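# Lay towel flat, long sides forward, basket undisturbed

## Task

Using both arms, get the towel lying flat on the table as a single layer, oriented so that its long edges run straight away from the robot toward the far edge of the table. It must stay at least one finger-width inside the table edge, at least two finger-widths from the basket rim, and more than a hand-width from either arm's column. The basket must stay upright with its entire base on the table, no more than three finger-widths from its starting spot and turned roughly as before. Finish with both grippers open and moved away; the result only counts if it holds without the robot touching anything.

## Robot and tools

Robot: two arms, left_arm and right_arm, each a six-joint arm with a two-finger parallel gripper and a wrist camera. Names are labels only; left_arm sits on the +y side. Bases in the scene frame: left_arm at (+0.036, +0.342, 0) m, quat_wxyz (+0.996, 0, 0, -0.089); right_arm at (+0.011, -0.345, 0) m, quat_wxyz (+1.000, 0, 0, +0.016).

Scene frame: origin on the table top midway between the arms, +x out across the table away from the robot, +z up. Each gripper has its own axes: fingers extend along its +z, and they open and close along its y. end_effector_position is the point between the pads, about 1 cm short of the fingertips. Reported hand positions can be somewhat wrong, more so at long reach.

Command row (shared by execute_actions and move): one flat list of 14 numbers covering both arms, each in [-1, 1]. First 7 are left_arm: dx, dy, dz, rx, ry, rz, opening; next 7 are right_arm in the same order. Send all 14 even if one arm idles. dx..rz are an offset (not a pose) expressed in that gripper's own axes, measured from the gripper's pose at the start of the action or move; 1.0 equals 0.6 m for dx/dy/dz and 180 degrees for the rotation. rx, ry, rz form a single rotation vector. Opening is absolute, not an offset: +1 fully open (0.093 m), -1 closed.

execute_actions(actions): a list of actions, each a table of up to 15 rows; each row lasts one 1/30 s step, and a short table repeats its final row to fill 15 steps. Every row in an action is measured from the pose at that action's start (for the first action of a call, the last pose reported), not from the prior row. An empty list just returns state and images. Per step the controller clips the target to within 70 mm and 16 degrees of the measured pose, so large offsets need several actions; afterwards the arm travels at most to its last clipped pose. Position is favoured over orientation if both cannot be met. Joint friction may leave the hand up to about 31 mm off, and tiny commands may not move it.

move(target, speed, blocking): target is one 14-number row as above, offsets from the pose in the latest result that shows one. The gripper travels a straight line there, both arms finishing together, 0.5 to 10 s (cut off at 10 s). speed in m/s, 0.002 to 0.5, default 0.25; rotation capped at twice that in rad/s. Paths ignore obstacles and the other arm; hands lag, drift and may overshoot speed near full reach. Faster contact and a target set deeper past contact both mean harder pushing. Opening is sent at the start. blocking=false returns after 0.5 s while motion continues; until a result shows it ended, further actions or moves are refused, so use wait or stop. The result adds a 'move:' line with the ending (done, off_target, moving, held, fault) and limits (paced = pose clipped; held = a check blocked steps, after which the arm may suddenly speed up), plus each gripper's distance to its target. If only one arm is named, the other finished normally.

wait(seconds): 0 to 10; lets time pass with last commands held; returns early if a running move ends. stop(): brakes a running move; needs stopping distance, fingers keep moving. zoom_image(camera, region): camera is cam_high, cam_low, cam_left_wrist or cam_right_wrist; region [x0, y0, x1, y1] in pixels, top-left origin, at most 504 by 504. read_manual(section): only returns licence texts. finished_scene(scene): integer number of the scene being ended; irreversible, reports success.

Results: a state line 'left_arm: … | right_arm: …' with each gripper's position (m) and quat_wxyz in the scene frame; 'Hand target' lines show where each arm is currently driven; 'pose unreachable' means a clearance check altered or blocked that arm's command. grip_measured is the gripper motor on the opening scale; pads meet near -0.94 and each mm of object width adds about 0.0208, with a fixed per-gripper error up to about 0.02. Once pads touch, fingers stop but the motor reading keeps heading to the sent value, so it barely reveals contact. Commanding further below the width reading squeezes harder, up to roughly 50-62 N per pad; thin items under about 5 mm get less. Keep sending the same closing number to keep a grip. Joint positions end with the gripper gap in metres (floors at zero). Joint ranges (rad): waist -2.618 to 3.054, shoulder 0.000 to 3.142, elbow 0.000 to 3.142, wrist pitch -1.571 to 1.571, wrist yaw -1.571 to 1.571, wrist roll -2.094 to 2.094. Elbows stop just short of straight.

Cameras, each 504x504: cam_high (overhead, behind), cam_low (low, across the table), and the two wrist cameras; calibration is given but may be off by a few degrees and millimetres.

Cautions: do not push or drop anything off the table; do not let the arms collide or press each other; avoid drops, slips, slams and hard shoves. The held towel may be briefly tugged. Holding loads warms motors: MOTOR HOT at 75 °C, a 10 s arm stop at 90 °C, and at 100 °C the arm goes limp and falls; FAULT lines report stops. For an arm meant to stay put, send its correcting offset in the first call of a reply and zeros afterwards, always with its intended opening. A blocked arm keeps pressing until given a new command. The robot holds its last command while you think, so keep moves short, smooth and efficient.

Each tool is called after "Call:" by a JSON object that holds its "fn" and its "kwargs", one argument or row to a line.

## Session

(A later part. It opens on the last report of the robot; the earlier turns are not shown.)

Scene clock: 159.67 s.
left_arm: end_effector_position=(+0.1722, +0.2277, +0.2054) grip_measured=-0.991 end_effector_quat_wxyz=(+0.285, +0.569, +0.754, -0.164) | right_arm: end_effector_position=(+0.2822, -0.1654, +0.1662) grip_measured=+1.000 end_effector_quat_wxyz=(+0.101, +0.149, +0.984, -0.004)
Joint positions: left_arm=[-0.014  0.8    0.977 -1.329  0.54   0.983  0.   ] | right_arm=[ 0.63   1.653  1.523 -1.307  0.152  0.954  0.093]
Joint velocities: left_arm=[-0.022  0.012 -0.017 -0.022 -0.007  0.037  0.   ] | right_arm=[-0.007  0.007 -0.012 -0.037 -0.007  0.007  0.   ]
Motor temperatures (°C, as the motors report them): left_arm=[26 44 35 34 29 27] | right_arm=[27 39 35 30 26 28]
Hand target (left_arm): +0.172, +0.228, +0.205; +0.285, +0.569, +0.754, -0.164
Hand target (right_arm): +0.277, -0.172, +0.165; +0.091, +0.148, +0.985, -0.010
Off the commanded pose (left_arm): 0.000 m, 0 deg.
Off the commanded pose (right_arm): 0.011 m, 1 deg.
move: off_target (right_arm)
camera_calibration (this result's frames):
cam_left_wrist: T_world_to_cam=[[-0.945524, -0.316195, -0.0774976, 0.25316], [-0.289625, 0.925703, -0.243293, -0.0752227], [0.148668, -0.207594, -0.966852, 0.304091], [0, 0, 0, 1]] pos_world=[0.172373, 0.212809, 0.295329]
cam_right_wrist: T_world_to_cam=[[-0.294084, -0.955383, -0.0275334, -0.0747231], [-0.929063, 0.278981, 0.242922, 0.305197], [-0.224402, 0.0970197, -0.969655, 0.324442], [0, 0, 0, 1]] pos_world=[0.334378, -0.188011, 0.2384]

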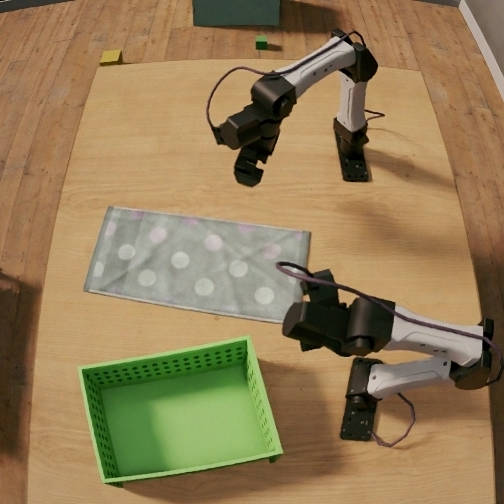

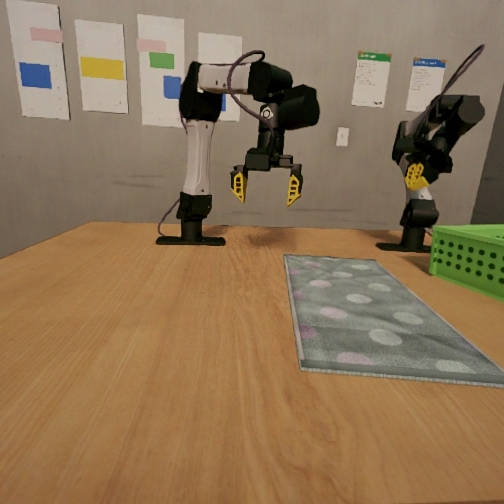

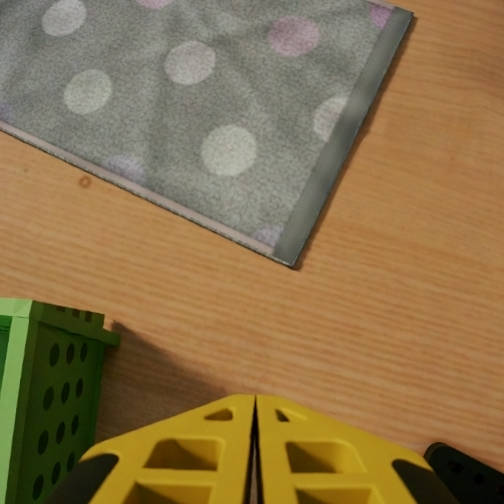

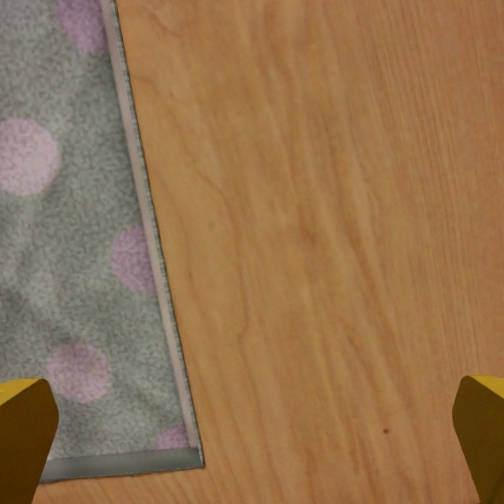

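Call:
{"fn": "move", "kwargs": {
  "target": [0.07,0.02,-0.05,0,0,0,-1,0.258,0.252,0.227,0,0,0,-1],
  "speed": 0.15
}}

Call:
{"fn": "move", "kwargs": {
  "target": [0,0,0,0,0,0,-1,-0.038,-0.135,0.022,0,0,0,-1],
  "speed": 0.06
}}

Call:
{"fn": "move", "kwargs": {
  "target": [0,0,0,0,0,0,-1,-0.1,-0.25,-0.25,0,0,0,-1]
}}

Scene clock: 171.73 s.
left_arm: end_effector_position=(+0.1722, +0.2786, +0.1963) grip_measured=-0.991 end_effector_quat_wxyz=(+0.281, +0.560, +0.768, -0.133) | right_arm: end_effector_position=(+0.2080, -0.0060, +0.0185) grip_measured=-0.985 end_effector_quat_wxyz=(+0.105, +0.149, +0.983, -0.030)
Joint positions: left_arm=[ 0.438  0.846  0.987 -1.542  0.611  1.465  0.   ] | right_arm=[ 1.105  2.097  1.513 -0.985  0.219  1.438  0.   ]
Joint velocities: left_arm=[ 0.017 -0.007 -0.007  0.037 -0.066  0.007  0.   ] | right_arm=[-0.002  0.002  0.002 -0.066  0.037  0.007  0.   ]
Motor temperatures (°C, as the motors report them): left_arm=[26 40 35 34 29 27] | right_arm=[27 39 35 30 26 28]
Hand target (left_arm): +0.170, +0.280, +0.203; +0.286, +0.563, +0.766, -0.119
Hand target (right_arm): +0.205, +0.015, +0.003; +0.097, +0.149, +0.984, -0.006
Off the commanded pose (left_arm): 0.009 m, 4 deg.
Off the commanded pose (right_arm): 0.029 m, 3 deg.
joint sent to its limit (left arm) — the command would take joint 4 (wrist pitch) past its lower limit, so that joint was sent only as far as its limit.
move: off_target (left_arm, right_arm)
camera_calibration (this result's frames):
cam_left_wrist: T_world_to_cam=[[-0.928289, -0.355222, -0.10999, 0.282813], [-0.32908, 0.922476, -0.201852, -0.124994], [0.173166, -0.151182, -0.97322, 0.28708], [0, 0, 0, 1]] pos_world=[0.171686, 0.259167, 0.285268]
cam_right_wrist: T_world_to_cam=[[-0.298923, -0.954027, 0.02185, 0.0517654], [-0.927808, 0.295911, 0.227177, 0.227755], [-0.223199, 0.0476361, -0.973608, 0.148617], [0, 0, 0, 1]] pos_world=[0.259958, -0.0250892, 0.0918227]

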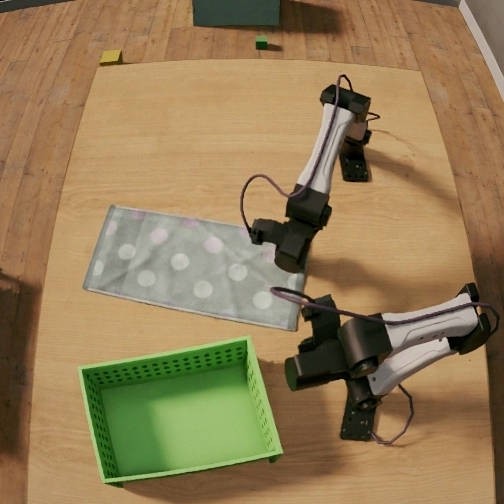

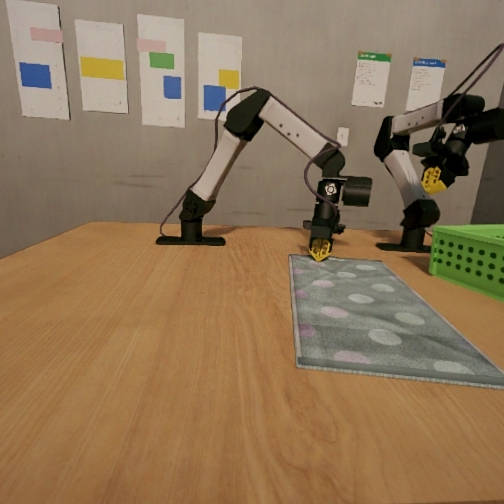

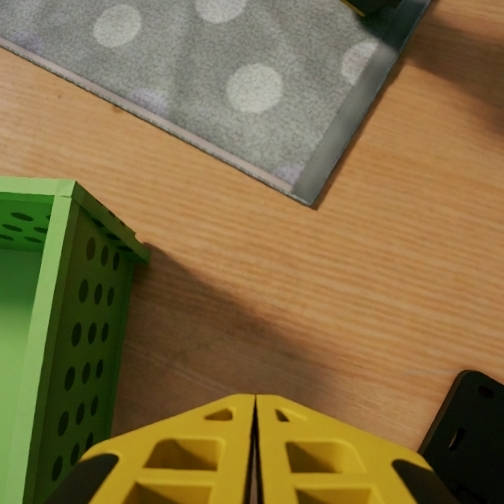

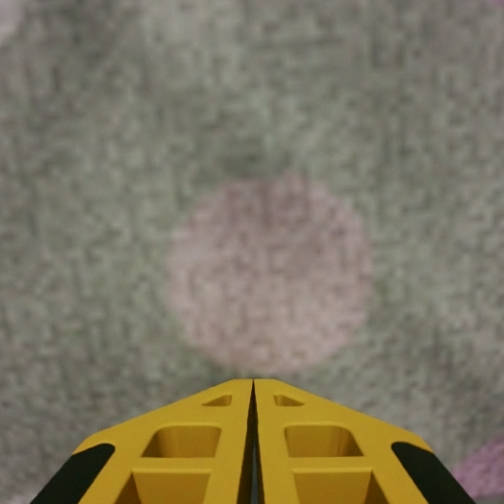

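Scene clock: 173.47 s.
left_arm: end_effector_position=(+0.1722, +0.2786, +0.1963) grip_measured=-0.991 end_effector_quat_wxyz=(+0.281, +0.560, +0.768, -0.133) | right_arm: end_effector_position=(+0.2121, -0.0762, +0.0183) grip_measured=-0.985 end_effector_quat_wxyz=(+0.112, +0.149, +0.982, -0.013)
Joint positions: left_arm=[ 0.438  0.846  0.987 -1.542  0.611  1.465  0.   ] | right_arm=[ 1.004  1.85   1.154 -0.814  0.219  1.331  0.   ]
Joint velocities: left_arm=[-0.012  0.012  0.002  0.066 -0.007  0.007  0.   ] | right_arm=[ 0.007  0.002 -0.007 -0.007 -0.037 -0.051  0.   ]
Motor temperatures (°C, as the motors report them): left_arm=[26 40 35 34 29 27] | right_arm=[27 40 35 30 26 28]
Hand target (left_arm): +0.172, +0.279, +0.196; +0.281, +0.560, +0.768, -0.133
Hand target (right_arm): +0.209, -0.090, +0.014; +0.106, +0.149, +0.983, -0.029
Off the commanded pose (left_arm): 0.000 m, 0 deg.
Off the commanded pose (right_arm): 0.016 m, 2 deg.
move: off_target (right_arm)
camera_calibration (this result's frames):
cam_left_wrist: T_world_to_cam=[[-0.928289, -0.355222, -0.10999, 0.282813], [-0.32908, 0.922476, -0.201852, -0.124994], [0.173166, -0.151182, -0.97322, 0.28708], [0, 0, 0, 1]] pos_world=[0.171686, 0.259167, 0.285268]
cam_right_wrist: T_world_to_cam=[[-0.294579, -0.955548, -0.0122996, -0.0144516], [-0.933457, 0.284965, 0.217838, 0.252947], [-0.20465, 0.0756518, -0.975907, 0.150946], [0, 0, 0, 1]] pos_world=[0.262749, -0.0973096, 0.0920297]

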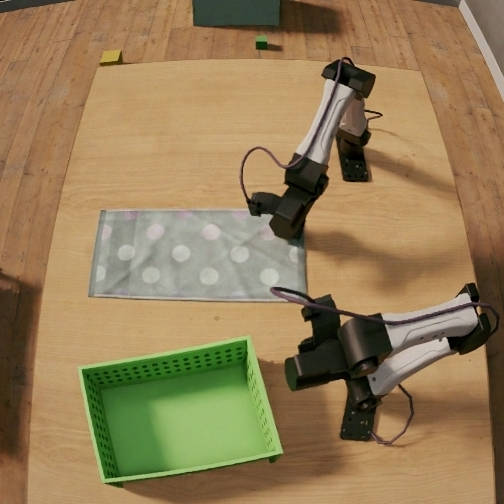

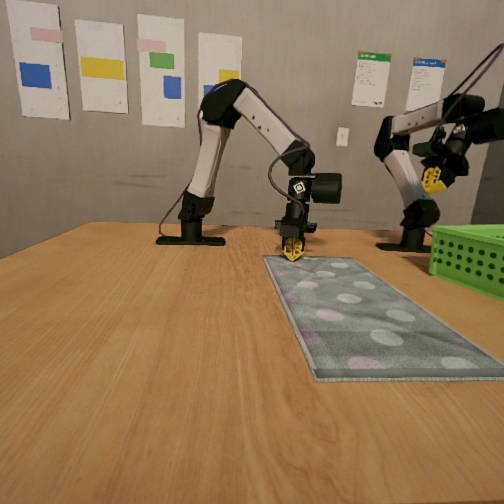

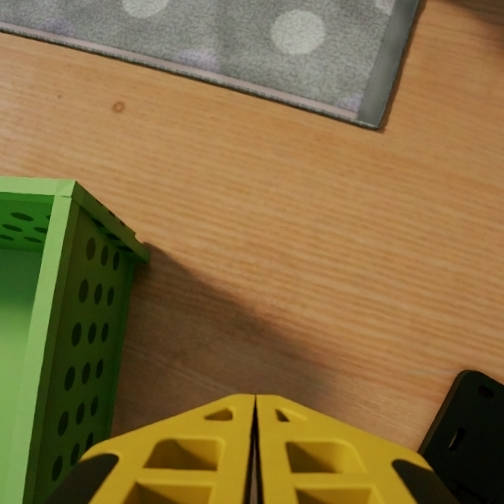

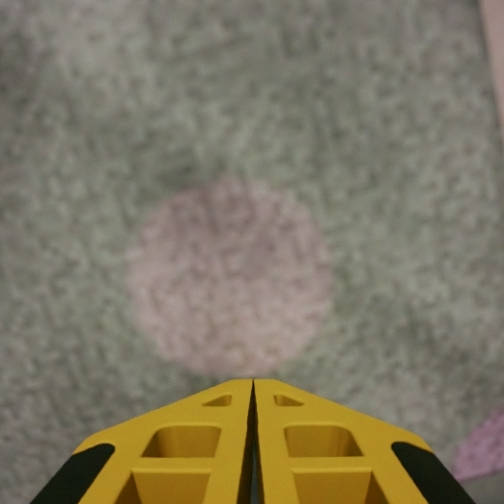

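Scene clock: 175.03 s.
left_arm: end_effector_position=(+0.1722, +0.2786, +0.1963) grip_measured=-0.991 end_effector_quat_wxyz=(+0.281, +0.560, +0.768, -0.133) | right_arm: end_effector_position=(+0.1928, -0.2245, +0.1727) grip_measured=-0.985 end_effector_quat_wxyz=(+0.114, +0.147, +0.982, -0.019)
Joint positions: left_arm=[ 0.438  0.846  0.987 -1.542  0.611  1.465  0.   ] | right_arm=[ 0.706  1.262  1.201 -1.394  0.2    1.024  0.   ]
Joint velocities: left_arm=[-0.012 -0.002 -0.002  0.022 -0.037 -0.037  0.   ] | right_arm=[ 0.007 -0.022  0.012  0.022 -0.022 -0.007  0.   ]
Motor temperatures (°C, as the motors report them): left_arm=[26 40 35 34 29 27] | right_arm=[27 40 35 30 26 28]
Hand target (left_arm): +0.172, +0.279, +0.196; +0.281, +0.560, +0.768, -0.133
Hand target (right_arm): +0.192, -0.227, +0.180; +0.115, +0.148, +0.982, -0.013
Off the commanded pose (left_arm): 0.000 m, 0 deg.
Off the commanded pose (right_arm): 0.006 m, 1 deg.
move: done
camera_calibration (this result's frames):
cam_left_wrist: T_world_to_cam=[[-0.928289, -0.355222, -0.10999, 0.282813], [-0.32908, 0.922476, -0.201852, -0.124994], [0.173166, -0.151182, -0.97322, 0.28708], [0, 0, 0, 1]] pos_world=[0.171686, 0.259167, 0.285268]
cam_right_wrist: T_world_to_cam=[[-0.292553, -0.956248, -0.00178881, -0.16227], [-0.934305, 0.28544, 0.213538, 0.244587], [-0.203685, 0.0641425, -0.976933, 0.306276], [0, 0, 0, 1]] pos_world=[0.24343, -0.244631, 0.246692]

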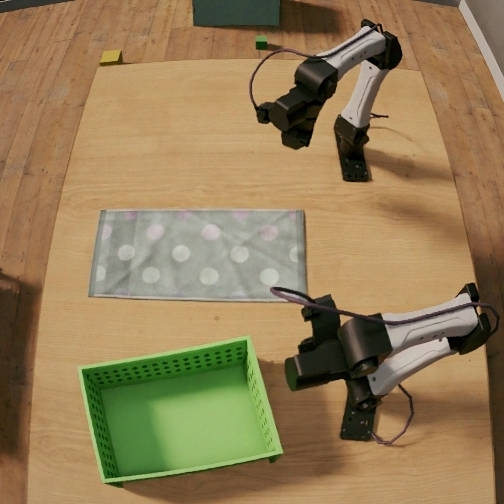

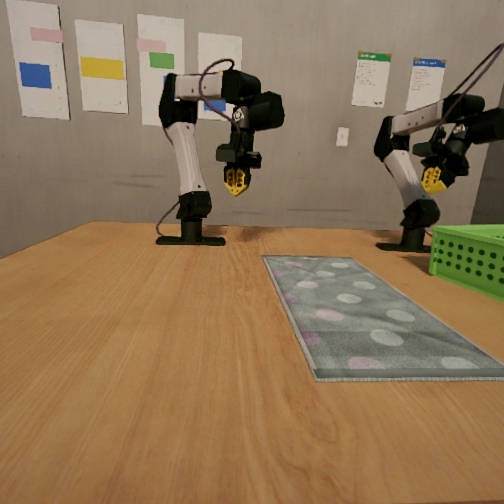

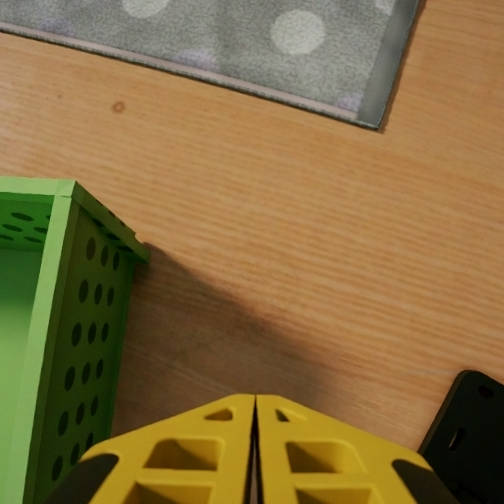

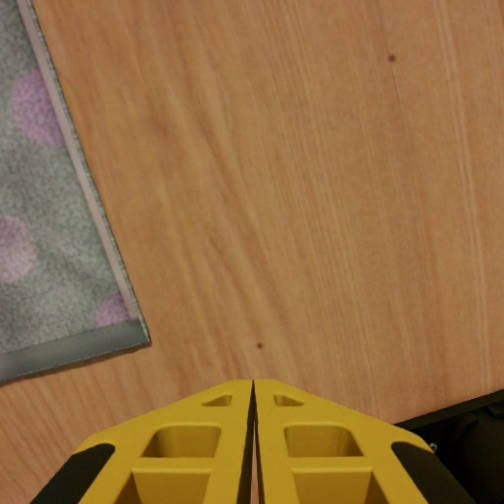

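Call:
{"fn": "finished_scene", "kwargs": {
  "scene": 1
}}

The scene is finished: the task was done.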